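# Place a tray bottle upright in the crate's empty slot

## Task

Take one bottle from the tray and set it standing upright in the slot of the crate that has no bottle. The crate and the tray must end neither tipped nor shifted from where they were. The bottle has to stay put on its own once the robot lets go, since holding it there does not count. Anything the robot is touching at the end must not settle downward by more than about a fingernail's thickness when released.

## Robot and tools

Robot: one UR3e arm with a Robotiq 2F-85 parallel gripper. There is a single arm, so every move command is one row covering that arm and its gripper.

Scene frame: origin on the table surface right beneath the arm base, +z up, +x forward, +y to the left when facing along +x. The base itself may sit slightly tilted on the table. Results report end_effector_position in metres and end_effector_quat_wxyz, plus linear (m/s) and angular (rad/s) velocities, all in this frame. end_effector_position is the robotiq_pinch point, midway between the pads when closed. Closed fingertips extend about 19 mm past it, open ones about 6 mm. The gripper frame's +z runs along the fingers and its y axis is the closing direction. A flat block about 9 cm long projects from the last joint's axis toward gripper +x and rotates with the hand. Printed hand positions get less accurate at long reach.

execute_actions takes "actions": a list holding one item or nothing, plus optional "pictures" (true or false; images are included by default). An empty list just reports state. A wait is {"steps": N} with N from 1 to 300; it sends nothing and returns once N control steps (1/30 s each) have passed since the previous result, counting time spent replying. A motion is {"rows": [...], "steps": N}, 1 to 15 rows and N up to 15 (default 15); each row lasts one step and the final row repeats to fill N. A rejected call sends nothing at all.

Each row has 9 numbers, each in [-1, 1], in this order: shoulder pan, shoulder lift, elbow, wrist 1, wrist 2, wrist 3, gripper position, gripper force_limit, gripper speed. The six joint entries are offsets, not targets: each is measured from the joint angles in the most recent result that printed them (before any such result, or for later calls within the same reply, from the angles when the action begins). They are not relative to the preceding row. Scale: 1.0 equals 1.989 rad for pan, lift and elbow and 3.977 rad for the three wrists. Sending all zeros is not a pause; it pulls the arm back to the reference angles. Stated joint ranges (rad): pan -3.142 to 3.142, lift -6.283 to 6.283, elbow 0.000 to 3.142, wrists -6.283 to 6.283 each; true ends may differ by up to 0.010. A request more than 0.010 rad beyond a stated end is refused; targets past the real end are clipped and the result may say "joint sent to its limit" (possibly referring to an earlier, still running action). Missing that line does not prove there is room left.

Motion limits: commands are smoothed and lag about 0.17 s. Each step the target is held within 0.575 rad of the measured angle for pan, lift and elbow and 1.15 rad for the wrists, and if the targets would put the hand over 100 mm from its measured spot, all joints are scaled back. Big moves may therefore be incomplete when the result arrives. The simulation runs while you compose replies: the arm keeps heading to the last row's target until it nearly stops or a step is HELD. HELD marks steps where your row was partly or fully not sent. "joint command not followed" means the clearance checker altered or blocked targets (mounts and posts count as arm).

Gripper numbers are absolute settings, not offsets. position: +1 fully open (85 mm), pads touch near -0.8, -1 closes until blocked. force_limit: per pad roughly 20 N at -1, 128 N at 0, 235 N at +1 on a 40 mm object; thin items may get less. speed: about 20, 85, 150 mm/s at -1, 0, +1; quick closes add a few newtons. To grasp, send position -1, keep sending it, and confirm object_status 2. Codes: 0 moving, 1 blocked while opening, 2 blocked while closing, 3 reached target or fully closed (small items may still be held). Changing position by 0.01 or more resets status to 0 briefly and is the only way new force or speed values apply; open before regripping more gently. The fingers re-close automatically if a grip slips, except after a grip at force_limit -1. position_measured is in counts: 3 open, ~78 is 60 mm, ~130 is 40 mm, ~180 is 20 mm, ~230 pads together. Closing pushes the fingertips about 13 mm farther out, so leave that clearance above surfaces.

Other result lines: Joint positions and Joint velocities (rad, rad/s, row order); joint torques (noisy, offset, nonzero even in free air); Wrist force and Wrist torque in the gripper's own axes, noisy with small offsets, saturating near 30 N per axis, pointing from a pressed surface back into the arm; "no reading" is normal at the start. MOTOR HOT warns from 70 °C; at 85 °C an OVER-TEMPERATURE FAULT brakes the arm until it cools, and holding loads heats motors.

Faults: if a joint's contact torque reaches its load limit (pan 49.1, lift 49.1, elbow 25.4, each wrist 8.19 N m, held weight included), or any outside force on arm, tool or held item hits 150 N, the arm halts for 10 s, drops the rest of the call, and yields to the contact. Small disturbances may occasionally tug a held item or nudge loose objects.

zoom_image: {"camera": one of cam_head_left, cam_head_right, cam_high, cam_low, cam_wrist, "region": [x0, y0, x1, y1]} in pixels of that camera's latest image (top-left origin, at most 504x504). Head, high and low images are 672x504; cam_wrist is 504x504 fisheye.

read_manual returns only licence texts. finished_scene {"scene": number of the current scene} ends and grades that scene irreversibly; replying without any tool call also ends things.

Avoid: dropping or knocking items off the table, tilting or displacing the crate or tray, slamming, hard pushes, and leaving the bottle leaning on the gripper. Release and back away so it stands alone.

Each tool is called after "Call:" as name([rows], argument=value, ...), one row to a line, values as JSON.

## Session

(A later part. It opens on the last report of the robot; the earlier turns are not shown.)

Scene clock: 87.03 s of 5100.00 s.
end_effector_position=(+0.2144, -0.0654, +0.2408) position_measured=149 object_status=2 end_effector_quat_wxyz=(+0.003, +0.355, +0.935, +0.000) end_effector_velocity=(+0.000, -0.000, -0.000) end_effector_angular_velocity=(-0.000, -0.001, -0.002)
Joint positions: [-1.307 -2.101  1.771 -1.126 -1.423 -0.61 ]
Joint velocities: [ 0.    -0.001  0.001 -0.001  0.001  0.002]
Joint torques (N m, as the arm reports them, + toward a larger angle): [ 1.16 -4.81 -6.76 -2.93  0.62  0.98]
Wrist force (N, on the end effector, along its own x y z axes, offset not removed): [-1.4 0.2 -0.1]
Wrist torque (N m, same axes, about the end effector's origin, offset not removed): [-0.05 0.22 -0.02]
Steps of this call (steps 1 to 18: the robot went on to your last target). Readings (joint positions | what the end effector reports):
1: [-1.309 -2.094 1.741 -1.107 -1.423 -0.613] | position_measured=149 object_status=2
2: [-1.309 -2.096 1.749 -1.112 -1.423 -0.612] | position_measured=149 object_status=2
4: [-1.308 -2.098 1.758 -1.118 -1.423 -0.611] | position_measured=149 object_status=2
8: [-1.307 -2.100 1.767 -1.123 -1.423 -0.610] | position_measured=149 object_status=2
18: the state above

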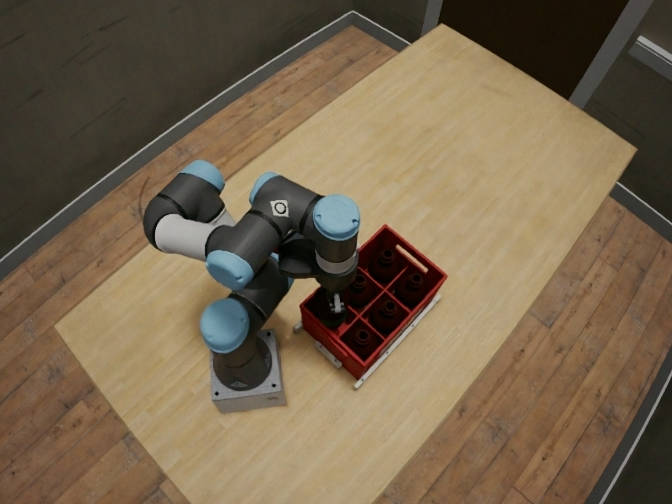

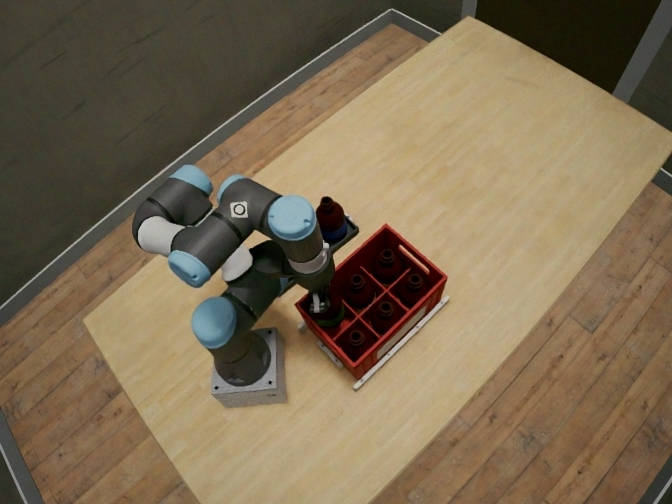

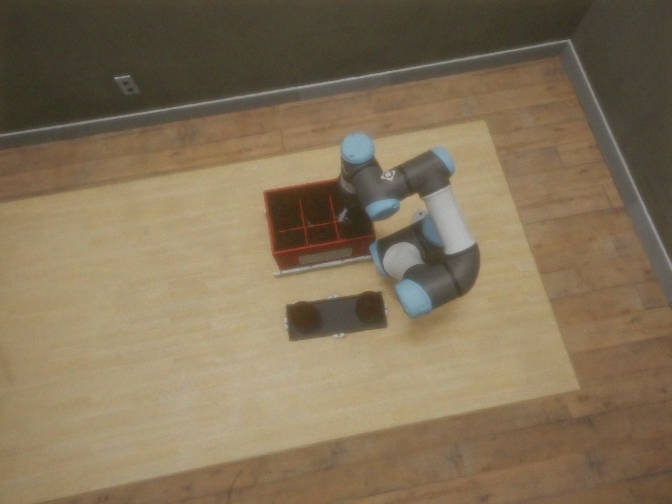

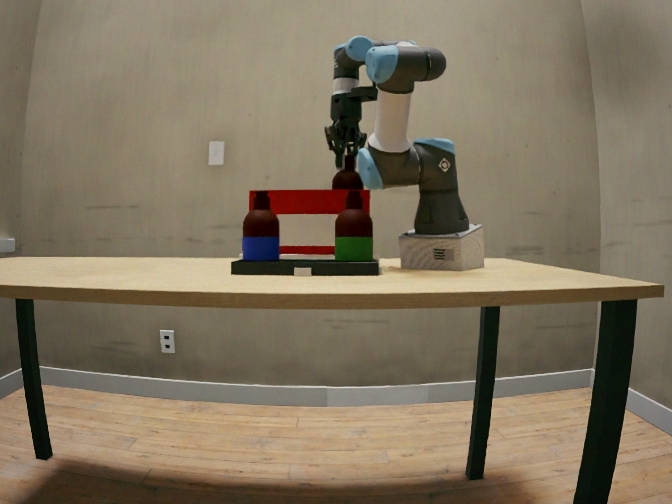

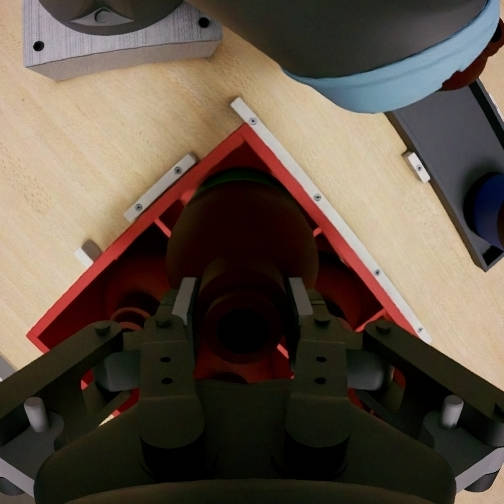

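Call:
execute_actions([
  {"rows":[[0,0.0072,-0.0028,-0.0022,0,0.79,-1,-0.3,0]]},
], pictures=false)

Call:
execute_actions([
  {"steps":40},
], pictures=false)

Call:
execute_actions([
  {"rows":[[0.0062,-0.0068,0.037,-0.0156,0.0003,0.0031,-1,-0.3,0]]},
], pictures=false)

Call:
execute_actions([
  {"steps":8},
], pictures=false)

Scene clock: 105.47 s of 5100.00 s.
end_effector_position=(+0.2152, -0.0687, +0.2412) position_measured=149 object_status=2 end_effector_quat_wxyz=(+0.002, +0.944, +0.330, +0.002) end_effector_velocity=(+0.000, -0.001, +0.000) end_effector_angular_velocity=(+0.028, -0.007, -4.927)
Joint positions: [-1.307 -2.088  1.766 -1.135 -1.423  1.133]
Joint velocities: [-0.     0.003 -0.002 -0.    -0.     4.927]
Joint torques (N m, as the arm reports them, + toward a larger angle): [ -0.79   1.25 -11.29  -3.22   0.59   8.3 ]
Wrist force (N, on the end effector, along its own x y z axes, offset not removed): [0.2 0.3 0.6]
Wrist torque (N m, same axes, about the end effector's origin, offset not removed): [0.01 0.00 0.00]
Steps of this call (steps 1 to 15: the robot went on to your last target; steps 16 to 90: nothing new was sent; then 14.93 s passed at rest; steps 91 to 105: all 15 steps of this action). Readings (joint positions | what the end effector reports):
91: [-1.307 -2.101 1.771 -1.126 -1.423 -0.610] | position_measured=149 object_status=2
92: [-1.307 -2.101 1.771 -1.127 -1.423 -0.605] | position_measured=149 object_status=2
94: [-1.307 -2.096 1.769 -1.130 -1.423 -0.513] | position_measured=149 object_status=2
98: [-1.307 -2.090 1.767 -1.133 -1.423 -0.018] | position_measured=149 object_status=2
105: the state above

Scene clock: 106.80 s of 5100.00 s.
end_effector_position=(+0.2153, -0.0688, +0.2412) position_measured=149 object_status=2 end_effector_quat_wxyz=(-0.000, +0.935, -0.355, +0.003) end_effector_velocity=(+0.000, -0.000, +0.000) end_effector_angular_velocity=(-0.001, -0.000, -0.000)
Joint positions: [-1.307 -2.087  1.766 -1.135 -1.423  2.532]
Joint velocities: [-0.     0.    -0.001 -0.001  0.     0.   ]
Joint torques (N m, as the arm reports them, + toward a larger angle): [ -4.07   1.41 -11.71  -3.07   0.33   0.97]
Wrist force (N, on the end effector, along its own x y z axes, offset not removed): [0.7 0.2 -0.4]
Wrist torque (N m, same axes, about the end effector's origin, offset not removed): [0.01 -0.10 0.07]
Steps of this call (steps 1 to 40: the robot went on to your last target). Readings (joint positions | what the end effector reports):
1: [-1.307 -2.087 1.766 -1.135 -1.423 1.298] | position_measured=149 object_status=2
2: [-1.307 -2.087 1.766 -1.135 -1.423 1.463] | position_measured=149 object_status=2
4: [-1.307 -2.087 1.766 -1.135 -1.423 1.793] | position_measured=149 object_status=2
8: [-1.307 -2.087 1.766 -1.135 -1.423 2.280] | position_measured=149 object_status=2
40: the state above

Scene clock: 107.30 s of 5100.00 s.
end_effector_position=(+0.2155, -0.0697, +0.2277) position_measured=149 object_status=2 end_effector_quat_wxyz=(-0.000, +0.935, -0.355, +0.003) end_effector_velocity=(+0.000, +0.000, -0.003) end_effector_angular_velocity=(+0.001, -0.001, +0.001)
Joint positions: [-1.295 -2.1    1.837 -1.195 -1.422  2.544]
Joint velocities: [ 0.003 -0.003  0.017 -0.014  0.001  0.002]
Joint torques (N m, as the arm reports them, + toward a larger angle): [ 2.02 -5.05 -7.37 -3.17  0.69  0.91]
Wrist force (N, on the end effector, along its own x y z axes, offset not removed): [0.2 0.5 1.9]
Wrist torque (N m, same axes, about the end effector's origin, offset not removed): [0.05 0.02 0.07]
Steps of this call (steps 1 to 15: all 15 steps of this action). Readings (joint positions | what the end effector reports):
1: [-1.307 -2.087 1.766 -1.135 -1.423 2.532] | position_measured=149 object_status=2
2: [-1.306 -2.088 1.768 -1.138 -1.423 2.533] | position_measured=149 object_status=2
4: [-1.302 -2.093 1.792 -1.160 -1.423 2.537] | position_measured=149 object_status=2
8: [-1.297 -2.098 1.824 -1.185 -1.422 2.542] | position_measured=149 object_status=2
15: the state above

Scene clock: 107.57 s of 5100.00 s.
end_effector_position=(+0.2155, -0.0697, +0.2273) position_measured=149 object_status=2 end_effector_quat_wxyz=(-0.000, +0.935, -0.355, +0.003) end_effector_velocity=(-0.001, +0.000, -0.001) end_effector_angular_velocity=(+0.001, +0.003, -0.002)
Joint positions: [-1.294 -2.101  1.839 -1.197 -1.422  2.544]
Joint velocities: [ 0.    -0.     0.002 -0.001 -0.003  0.002]
Joint torques (N m, as the arm reports them, + toward a larger angle): [ 0.92 -4.92 -7.62 -3.19  0.82  0.96]
Wrist force (N, on the end effector, along its own x y z axes, offset not removed): [-0.8 1.4 1.2]
Wrist torque (N m, same axes, about the end effector's origin, offset not removed): [0.16 0.07 -0.01]
Steps of this call (steps 1 to 8: the robot went on to your last target). Readings (joint positions | what the end effector reports):
1: [-1.295 -2.100 1.837 -1.196 -1.422 2.544] | position_measured=149 object_status=2
2: [-1.295 -2.100 1.838 -1.196 -1.422 2.544] | position_measured=149 object_status=2
4: [-1.294 -2.101 1.838 -1.196 -1.422 2.544] | position_measured=149 object_status=2
8: the state above

3 mm more.

Call:
execute_actions([
  {"rows":[[0.0014,-0.0016,0.0086,-0.0036,0.0001,0.0007,-1,-0.3,0]]},
], pictures=false)

Scene clock: 112.40 s of 5100.00 s.
end_effector_position=(+0.2155, -0.0698, +0.2241) position_measured=149 object_status=2 end_effector_quat_wxyz=(-0.000, +0.935, -0.355, +0.003) end_effector_velocity=(-0.000, -0.000, -0.000) end_effector_angular_velocity=(-0.002, +0.001, +0.001)
Joint positions: [-1.292 -2.104  1.856 -1.211 -1.422  2.547]
Joint velocities: [ 0.001 -0.001  0.002 -0.004 -0.001 -0.   ]
Joint torques (N m, as the arm reports them, + toward a larger angle): [ 2.04 -3.28 -4.76 -3.21  3.29  0.86]
Wrist force (N, on the end effector, along its own x y z axes, offset not removed): [-8.7 5.5 -14.7]
Wrist torque (N m, same axes, about the end effector's origin, offset not removed): [-0.19 -0.48 0.10]
Steps of this call (steps 1 to 15: the robot went on to your last target; steps 16 to 90: nothing new was sent; then 1.33 s passed at rest; steps 91 to 105: all 15 steps of this action). Readings (joint positions | what the end effector reports):
91: [-1.294 -2.101 1.839 -1.197 -1.422 2.544] | position_measured=149 object_status=2
92: [-1.294 -2.101 1.840 -1.198 -1.422 2.544] | position_measured=149 object_status=2
94: [-1.293 -2.102 1.846 -1.203 -1.422 2.545] | position_measured=149 object_status=2
98: [-1.292 -2.103 1.853 -1.208 -1.422 2.547] | position_measured=149 object_status=2
105: the state above

Call:
execute_actions([
  {"rows":[[0,0.002,-0.011,0.0045,0,0,-1,-0.3,0],[0,0.002,-0.011,0.0045,0,0,-1,-0.3,0],[0,0.002,-0.011,0.0045,0,0,-1,-0.3,0],[0,0.002,-0.011,0.0045,0,0,-1,-0.3,0],[-0.0158,-0.0121,-0.005,0.0085,0,-0.0079,-1,-0.3,0]]},
], pictures=false)

Call:
execute_actions([
  {"steps":8},
], pictures=false)

Call:
execute_actions([
  {"rows":[[0.002,-0.0023,0.0123,-0.0052,0.0001,0.001,-1,-0.3,0]]},
], pictures=false)

Scene clock: 124.63 s of 5100.00 s.
end_effector_position=(+0.2118, -0.0688, +0.2283) position_measured=149 object_status=2 end_effector_quat_wxyz=(+0.001, +0.935, -0.355, +0.005) end_effector_velocity=(-0.003, +0.001, +0.001) end_effector_angular_velocity=(-0.002, -0.004, -0.001)
Joint positions: [-1.32  -2.125  1.845 -1.179 -1.422  2.518]
Joint velocities: [-0.023 -0.019  0.004  0.016  0.001 -0.021]
Joint torques (N m, as the arm reports them, + toward a larger angle): [-3.8  -4.79 -7.32 -1.   -0.48 -0.99]
Wrist force (N, on the end effector, along its own x y z axes, offset not removed): [-0.5 1.4 0.8]
Wrist torque (N m, same axes, about the end effector's origin, offset not removed): [0.24 0.15 -0.01]
Steps of this call (steps 1 to 15: the robot went on to your last target; steps 16 to 90: nothing new was sent; then 8.73 s passed at rest; steps 91 to 105: all 15 steps of this action). Readings (joint positions | what the end effector reports):
91: [-1.292 -2.104 1.856 -1.211 -1.421 2.547] | position_measured=149 object_status=2
92: [-1.292 -2.104 1.855 -1.210 -1.422 2.547] | position_measured=149 object_status=2
94: [-1.292 -2.102 1.847 -1.204 -1.422 2.547] | position_measured=149 object_status=2
98: [-1.304 -2.112 1.843 -1.190 -1.422 2.534] | position_measured=149 object_status=2
105: the state above

Scene clock: 124.90 s of 5100.00 s.
end_effector_position=(+0.2115, -0.0687, +0.2285) position_measured=149 object_status=2 end_effector_quat_wxyz=(+0.001, +0.935, -0.355, +0.006) end_effector_velocity=(-0.001, -0.000, +0.000) end_effector_angular_velocity=(-0.001, +0.002, +0.000)
Joint positions: [-1.323 -2.128  1.846 -1.177 -1.422  2.516]
Joint velocities: [-0.003 -0.002  0.001  0.002 -0.003 -0.003]
Joint torques (N m, as the arm reports them, + toward a larger angle): [-3.4  -4.37 -7.28 -1.11 -0.73 -1.02]
Wrist force (N, on the end effector, along its own x y z axes, offset not removed): [0.6 0.0 0.5]
Wrist torque (N m, same axes, about the end effector's origin, offset not removed): [-0.01 -0.09 0.08]
Steps of this call (steps 1 to 8: the robot went on to your last target). Readings (joint positions | what the end effector reports):
1: [-1.321 -2.126 1.845 -1.178 -1.422 2.518] | position_measured=149 object_status=2
2: [-1.322 -2.126 1.845 -1.178 -1.422 2.517] | position_measured=149 object_status=2
4: [-1.322 -2.127 1.845 -1.177 -1.422 2.516] | position_measured=149 object_status=2
8: the state above

Scene clock: 125.40 s of 5100.00 s.
end_effector_position=(+0.2115, -0.0690, +0.2239) position_measured=149 object_status=2 end_effector_quat_wxyz=(+0.001, +0.935, -0.355, +0.006) end_effector_velocity=(+0.000, -0.000, -0.001) end_effector_angular_velocity=(-0.001, -0.001, +0.001)
Joint positions: [-1.319 -2.132  1.869 -1.197 -1.421  2.52 ]
Joint velocities: [ 0.001 -0.001  0.005 -0.006  0.001  0.   ]
Joint torques (N m, as the arm reports them, + toward a larger angle): [ 0.66 -4.81 -7.17 -3.53  0.41  0.93]
Wrist force (N, on the end effector, along its own x y z axes, offset not removed): [-2.9 -0.7 -2.6]
Wrist torque (N m, same axes, about the end effector's origin, offset not removed): [0.34 0.14 -0.01]
Steps of this call (steps 1 to 15: all 15 steps of this action). Readings (joint positions | what the end effector reports):
1: [-1.323 -2.128 1.846 -1.177 -1.422 2.516] | position_measured=149 object_status=2
2: [-1.323 -2.128 1.847 -1.178 -1.422 2.516] | position_measured=149 object_status=2
4: [-1.321 -2.130 1.856 -1.185 -1.422 2.517] | position_measured=149 object_status=2
8: [-1.320 -2.131 1.865 -1.194 -1.421 2.519] | position_measured=149 object_status=2
15: the state above

Call:
execute_actions([
  {"rows":[[-0.0065,-0.0106,0.0042,0.0032,0,-0.0033,-1,-0.3,0],[-0.0065,-0.0106,0.0042,0.0032,0,-0.0033,-1,-0.3,0],[-0.0065,-0.0106,0.0042,0.0032,0,-0.0033,-1,-0.3,0],[-0.0065,-0.0106,0.0042,0.0032,0,-0.0033,-1,-0.3,0],[-0.0065,-0.0106,0.0042,0.0032,0,-0.0033,-1,-0.3,0],[-0.0065,-0.0106,0.0042,0.0032,0,-0.0033,-1,-0.3,0],[-0.0065,-0.0106,0.0042,0.0032,0,-0.0033,-1,-0.3,0],[-0.0045,-0.0129,0.0165,-0.002,0,-0.0023,-1,-0.3,0]]},
], pictures=false)

Call:
execute_actions([
  {"steps":10},
], pictures=false)

Scene clock: 134.07 s of 5100.00 s.
end_effector_position=(+0.2092, -0.0669, +0.2199) position_measured=149 object_status=2 end_effector_quat_wxyz=(+0.002, +0.935, -0.354, +0.007) end_effector_velocity=(-0.000, +0.000, -0.007) end_effector_angular_velocity=(-0.002, -0.001, -0.002)
Joint positions: [-1.328 -2.156  1.897 -1.201 -1.421  2.51 ]
Joint velocities: [ 0.005 -0.012  0.041 -0.031  0.001  0.007]
Joint torques (N m, as the arm reports them, + toward a larger angle): [-0.72 -4.8  -8.23 -4.38 -0.19  1.03]
Wrist force (N, on the end effector, along its own x y z axes, offset not removed): [-1.7 -2.2 2.0]
Wrist torque (N m, same axes, about the end effector's origin, offset not removed): [0.31 -0.23 0.01]
Steps of this call (steps 1 to 15: the robot went on to your last target; steps 16 to 90: nothing new was sent; then 5.17 s passed at rest; steps 91 to 105: all 15 steps of this action). Readings (joint positions | what the end effector reports):
91: [-1.319 -2.132 1.870 -1.198 -1.421 2.520] | position_measured=149 object_status=2
92: [-1.320 -2.133 1.871 -1.197 -1.421 2.519] | position_measured=149 object_status=2
94: [-1.324 -2.141 1.873 -1.192 -1.421 2.515] | position_measured=149 object_status=2
98: [-1.329 -2.149 1.876 -1.187 -1.421 2.509] | position_measured=149 object_status=2
105: the state above

Scene clock: 134.40 s of 5100.00 s.
end_effector_position=(+0.2092, -0.0669, +0.2190) position_measured=149 object_status=2 end_effector_quat_wxyz=(+0.002, +0.935, -0.354, +0.007) end_effector_velocity=(-0.000, -0.000, -0.000) end_effector_angular_velocity=(-0.001, -0.000, -0.001)
Joint positions: [-1.328 -2.158  1.902 -1.205 -1.421  2.511]
Joint velocities: [-0.001 -0.001  0.002 -0.002  0.     0.001]
Joint torques (N m, as the arm reports them, + toward a larger angle): [ 0.32 -5.37 -7.48 -4.39  0.38  0.98]
Wrist force (N, on the end effector, along its own x y z axes, offset not removed): [-3.9 -1.7 0.5]
Wrist torque (N m, same axes, about the end effector's origin, offset not removed): [0.37 0.00 0.03]
Steps of this call (steps 1 to 10: the robot went on to your last target). Readings (joint positions | what the end effector reports):
1: [-1.328 -2.157 1.898 -1.202 -1.421 2.510] | position_measured=149 object_status=2
2: [-1.328 -2.157 1.899 -1.203 -1.421 2.510] | position_measured=149 object_status=2
4: [-1.328 -2.157 1.900 -1.204 -1.421 2.510] | position_measured=149 object_status=2
8: [-1.328 -2.157 1.902 -1.205 -1.421 2.510] | position_measured=149 object_status=2
10: the state above

Call:
execute_actions([
  {"rows":[[0.008,-0.008,0.0445,-0.0185,0,0.004,-1,-0.3,0],[0.008,-0.008,0.0445,-0.0185,0,0.004,-1,-0.3,0],[0.008,-0.008,0.0445,-0.0185,0,0.004,-1,-0.3,0],[0.0166,-0.0144,0.089,-0.0371,0,0.0083,-1,-0.3,0],[0.0166,-0.0144,0.089,-0.0371,0,0.0083,-1,-0.3,0],[0.0166,-0.0144,0.089,-0.0371,0,0.0083,-1,-0.3,0],[0.0248,-0.0163,0.131,-0.058,0.0004,0.0123,-1,-0.3,0],[0.0248,-0.0163,0.131,-0.058,0.0004,0.0123,-1,-0.3,0],[0.0248,-0.0163,0.131,-0.058,0.0004,0.0123,-1,-0.3,0],[0.0329,-0.0166,0.1729,-0.0788,0.0008,0.0163,-1,-0.3,0]]},
], pictures=false)

Call:
execute_actions([
  {"steps":18},
], pictures=false)

Scene clock: 149.47 s of 5100.00 s.
end_effector_position=(+0.2084, -0.0666, +0.1595) position_measured=149 object_status=2 end_effector_quat_wxyz=(+0.001, +0.935, -0.354, +0.004) end_effector_velocity=(-0.006, +0.012, -0.097) end_effector_angular_velocity=(+0.037, +0.012, -0.003)
Joint positions: [-1.272 -2.189  2.192 -1.47  -1.419  2.566]
Joint velocities: [ 0.078 -0.017  0.442 -0.398  0.007  0.076]
Joint torques (N m, as the arm reports them, + toward a larger angle): [ 0.59 -4.8  -8.99 -3.36  0.8   0.94]
Wrist force (N, on the end effector, along its own x y z axes, offset not removed): [0.2 -0.6 2.2]
Wrist torque (N m, same axes, about the end effector's origin, offset not removed): [-0.14 -0.04 0.05]
Steps of this call (steps 1 to 15: the robot went on to your last target; steps 16 to 90: nothing new was sent; then 11.57 s passed at rest; steps 91 to 105: all 15 steps of this action). Readings (joint positions | what the end effector reports):
91: [-1.328 -2.158 1.902 -1.205 -1.421 2.511] | position_measured=149 object_status=2
92: [-1.327 -2.159 1.905 -1.209 -1.421 2.512] | position_measured=149 object_status=2
94: [-1.321 -2.164 1.933 -1.234 -1.421 2.517] | position_measured=149 object_status=2
98: [-1.305 -2.178 2.019 -1.308 -1.421 2.534] | position_measured=149 object_status=2
105: the state above

Scene clock: 150.07 s of 5100.00 s.
end_effector_position=(+0.2076, -0.0650, +0.1478) position_measured=149 object_status=2 end_effector_quat_wxyz=(-0.000, +0.935, -0.354, +0.003) end_effector_velocity=(-0.001, +0.000, -0.001) end_effector_angular_velocity=(+0.000, +0.002, -0.003)
Joint positions: [-1.263 -2.191  2.245 -1.518 -1.418  2.575]
Joint velocities: [ 0.001 -0.     0.004 -0.003 -0.002  0.003]
Joint torques (N m, as the arm reports them, + toward a larger angle): [ 1.08 -4.95 -7.69 -3.31  0.67  0.98]
Wrist force (N, on the end effector, along its own x y z axes, offset not removed): [-2.0 1.8 1.8]
Wrist torque (N m, same axes, about the end effector's origin, offset not removed): [0.21 0.32 -0.01]
Steps of this call (steps 1 to 18: the robot went on to your last target). Readings (joint positions | what the end effector reports):
1: [-1.270 -2.189 2.205 -1.482 -1.419 2.568] | position_measured=149 object_status=2
2: [-1.268 -2.189 2.215 -1.491 -1.419 2.570] | position_measured=149 object_status=2
4: [-1.266 -2.190 2.228 -1.502 -1.418 2.572] | position_measured=149 object_status=2
8: [-1.264 -2.190 2.240 -1.513 -1.418 2.574] | position_measured=149 object_status=2
18: the state above

Call:
execute_actions([
  {"rows":[[0.0012,-0.0003,0.0068,-0.0031,0,0.0006,-1,-0.3,0]]},
], pictures=false)

Scene clock: 162.67 s of 5100.00 s.
end_effector_position=(+0.2074, -0.0645, +0.1450) position_measured=149 object_status=2 end_effector_quat_wxyz=(-0.001, +0.935, -0.354, +0.003) end_effector_velocity=(-0.000, -0.000, -0.001) end_effector_angular_velocity=(-0.000, +0.001, +0.001)
Joint positions: [-1.26  -2.191  2.258 -1.53  -1.418  2.578]
Joint velocities: [ 0.001  0.     0.003 -0.003 -0.001 -0.001]
Joint torques (N m, as the arm reports them, + toward a larger angle): [ 2.01 -1.77 -1.48 -0.99 -0.79  1.04]
Wrist force (N, on the end effector, along its own x y z axes, offset not removed): [3.5 0.5 -21.7]
Wrist torque (N m, same axes, about the end effector's origin, offset not removed): [0.62 -0.27 -0.05]
Steps of this call (steps 1 to 15: the robot went on to your last target; steps 16 to 90: nothing new was sent; then 9.10 s passed at rest; steps 91 to 105: all 15 steps of this action). Readings (joint positions | what the end effector reports):
91: [-1.263 -2.191 2.246 -1.518 -1.418 2.575] | position_measured=149 object_status=2
92: [-1.262 -2.191 2.247 -1.519 -1.418 2.576] | position_measured=149 object_status=2
94: [-1.262 -2.191 2.251 -1.523 -1.418 2.576] | position_measured=149 object_status=2
98: [-1.261 -2.191 2.256 -1.528 -1.418 2.577] | position_measured=149 object_status=2
105: the state above

Contact. Release and lift.

Call:
execute_actions([
  {"rows":[[-0.0005,0,-0.003,0.0014,0,0,0,0,0]]},
], pictures=false)

Call:
execute_actions([
  {"rows":[[-0.0166,0.0,-0.085,0.04,0,-0.008,0,0,0],[-0.0166,0.0,-0.085,0.04,0,-0.008,0,0,0],[-0.0166,0.0,-0.085,0.04,0,-0.008,0,0,0],[-0.0166,0.0,-0.085,0.04,0,-0.008,0,0,0],[-0.0166,0.0,-0.085,0.04,0,-0.008,0,0,0],[-0.0337,0.0166,-0.176,0.0803,-0.0008,-0.0166,0,0,0]]},
], pictures=false)

Call:
execute_actions([
  {"steps":15},
])

Scene clock: 170.17 s of 5100.00 s.
end_effector_position=(+0.2075, -0.0647, +0.1463) position_measured=129 object_status=0 end_effector_quat_wxyz=(-0.000, +0.935, -0.355, +0.003) end_effector_velocity=(-0.000, -0.000, +0.000) end_effector_angular_velocity=(-0.001, -0.000, +0.001)
Joint positions: [-1.261 -2.191  2.253 -1.524 -1.418  2.578]
Joint velocities: [-0.001  0.    -0.001 -0.001 -0.    -0.002]
Joint torques (N m, as the arm reports them, + toward a larger angle): [-3.35  2.86 -8.62  0.11  0.76  0.28]
Wrist force (N, on the end effector, along its own x y z axes, offset not removed): [-0.7 0.9 -13.4]
Wrist torque (N m, same axes, about the end effector's origin, offset not removed): [0.16 0.03 0.04]
Steps of this call (steps 1 to 15: the robot went on to your last target; steps 16 to 90: nothing new was sent; then 4.00 s passed at rest; steps 91 to 105: all 15 steps of this action). Readings (joint positions | what the end effector reports):
91: [-1.260 -2.191 2.259 -1.530 -1.418 2.578] | position_measured=149 object_status=0
92: [-1.260 -2.191 2.259 -1.530 -1.418 2.578] | position_measured=149 object_status=0
94: [-1.260 -2.191 2.256 -1.528 -1.418 2.578] | position_measured=142 object_status=0
98: [-1.261 -2.191 2.254 -1.525 -1.418 2.578] | position_measured=130 object_status=0
105: the state above

Scene clock: 170.67 s of 5100.00 s.
end_effector_position=(+0.2088, -0.0666, +0.2123) position_measured=129 object_status=3 end_effector_quat_wxyz=(-0.000, +0.935, -0.355, +0.005) end_effector_velocity=(+0.003, -0.003, +0.055) end_effector_angular_velocity=(-0.035, -0.009, +0.005)
Joint positions: [-1.323 -2.162  1.934 -1.229 -1.421  2.516]
Joint velocities: [-0.039  0.031 -0.264  0.202 -0.003 -0.039]
Joint torques (N m, as the arm reports them, + toward a larger angle): [ -3.12   3.03 -10.95  -0.88  -0.92  -1.05]
Wrist force (N, on the end effector, along its own x y z axes, offset not removed): [1.2 0.5 -2.4]
Wrist torque (N m, same axes, about the end effector's origin, offset not removed): [0.05 -0.14 0.04]
Steps of this call (steps 1 to 15: all 15 steps of this action). Readings (joint positions | what the end effector reports):
1: [-1.261 -2.191 2.253 -1.524 -1.418 2.578] | position_measured=129 object_status=3
2: [-1.263 -2.191 2.250 -1.519 -1.418 2.576] | position_measured=129 object_status=3
4: [-1.274 -2.191 2.209 -1.467 -1.418 2.565] | position_measured=129 object_status=3
8: [-1.295 -2.184 2.108 -1.371 -1.418 2.544] | position_measured=129 object_status=3
15: the state above

Scene clock: 171.17 s of 5100.00 s.
end_effector_position=(+0.2091, -0.0669, +0.2188) position_measured=129 object_status=3 end_effector_quat_wxyz=(+0.002, +0.935, -0.355, +0.007) end_effector_velocity=(+0.000, -0.000, +0.001) end_effector_angular_velocity=(-0.001, -0.000, +0.002)
Joint positions: [-1.328 -2.158  1.903 -1.205 -1.421  2.512]
Joint velocities: [-0.     0.001 -0.004  0.002  0.    -0.002]
Joint torques (N m, as the arm reports them, + toward a larger angle): [ -3.96   2.89 -11.44  -0.94  -0.66  -1.05]
Wrist force (N, on the end effector, along its own x y z axes, offset not removed): [-2.3 1.1 -1.3]
Wrist torque (N m, same axes, about the end effector's origin, offset not removed): [0.14 0.46 0.01]
Steps of this call (steps 1 to 15: the robot went on to your last target). Readings (joint positions | what the end effector reports):
1: [-1.325 -2.161 1.927 -1.223 -1.421 2.515] | position_measured=129 object_status=3
2: [-1.326 -2.160 1.921 -1.219 -1.421 2.514] | position_measured=129 object_status=3
4: [-1.327 -2.159 1.913 -1.213 -1.421 2.513] | position_measured=129 object_status=3
8: [-1.328 -2.159 1.906 -1.208 -1.421 2.512] | position_measured=129 object_status=3
15: the state above

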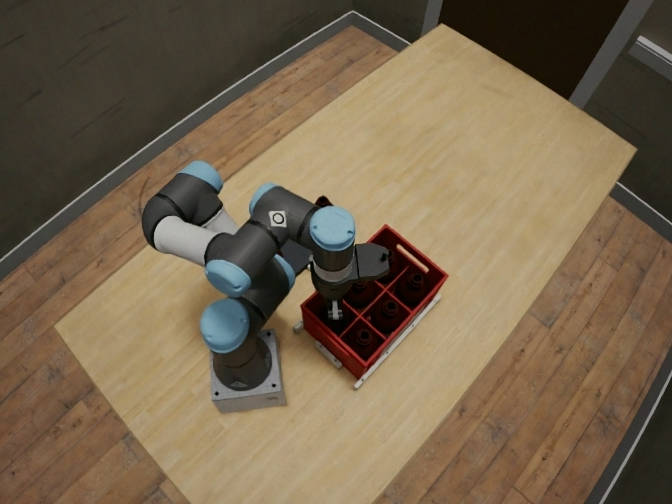

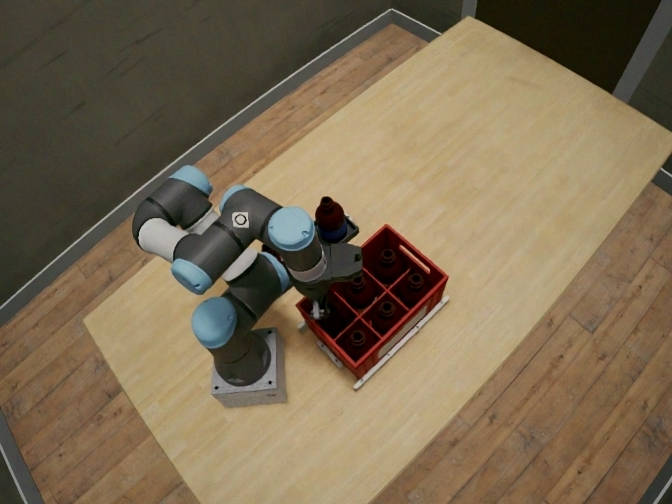

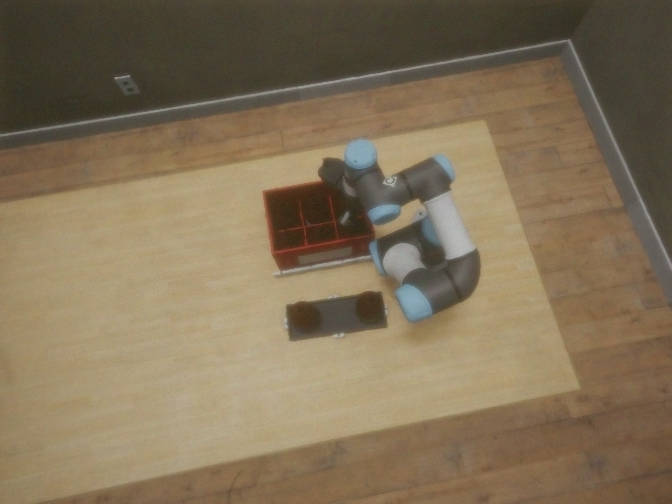

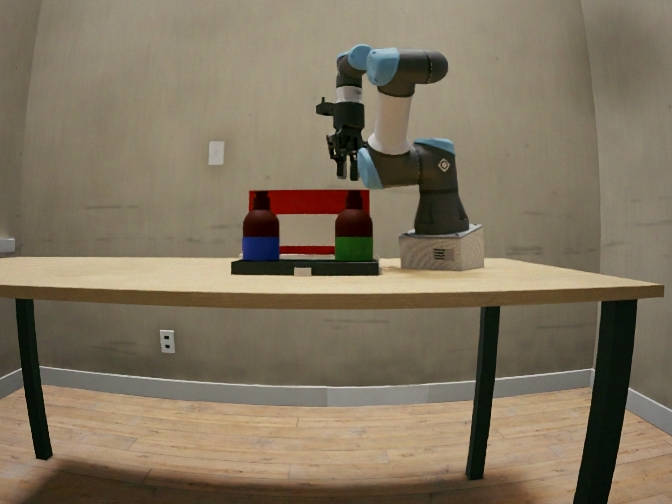

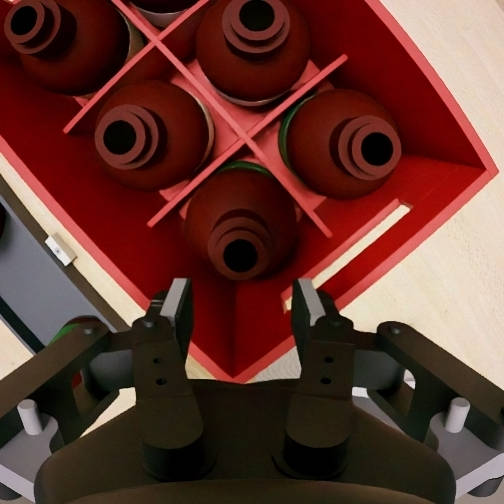

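Call:
finished_scene(scene=2)

The scene is finished: the task was done.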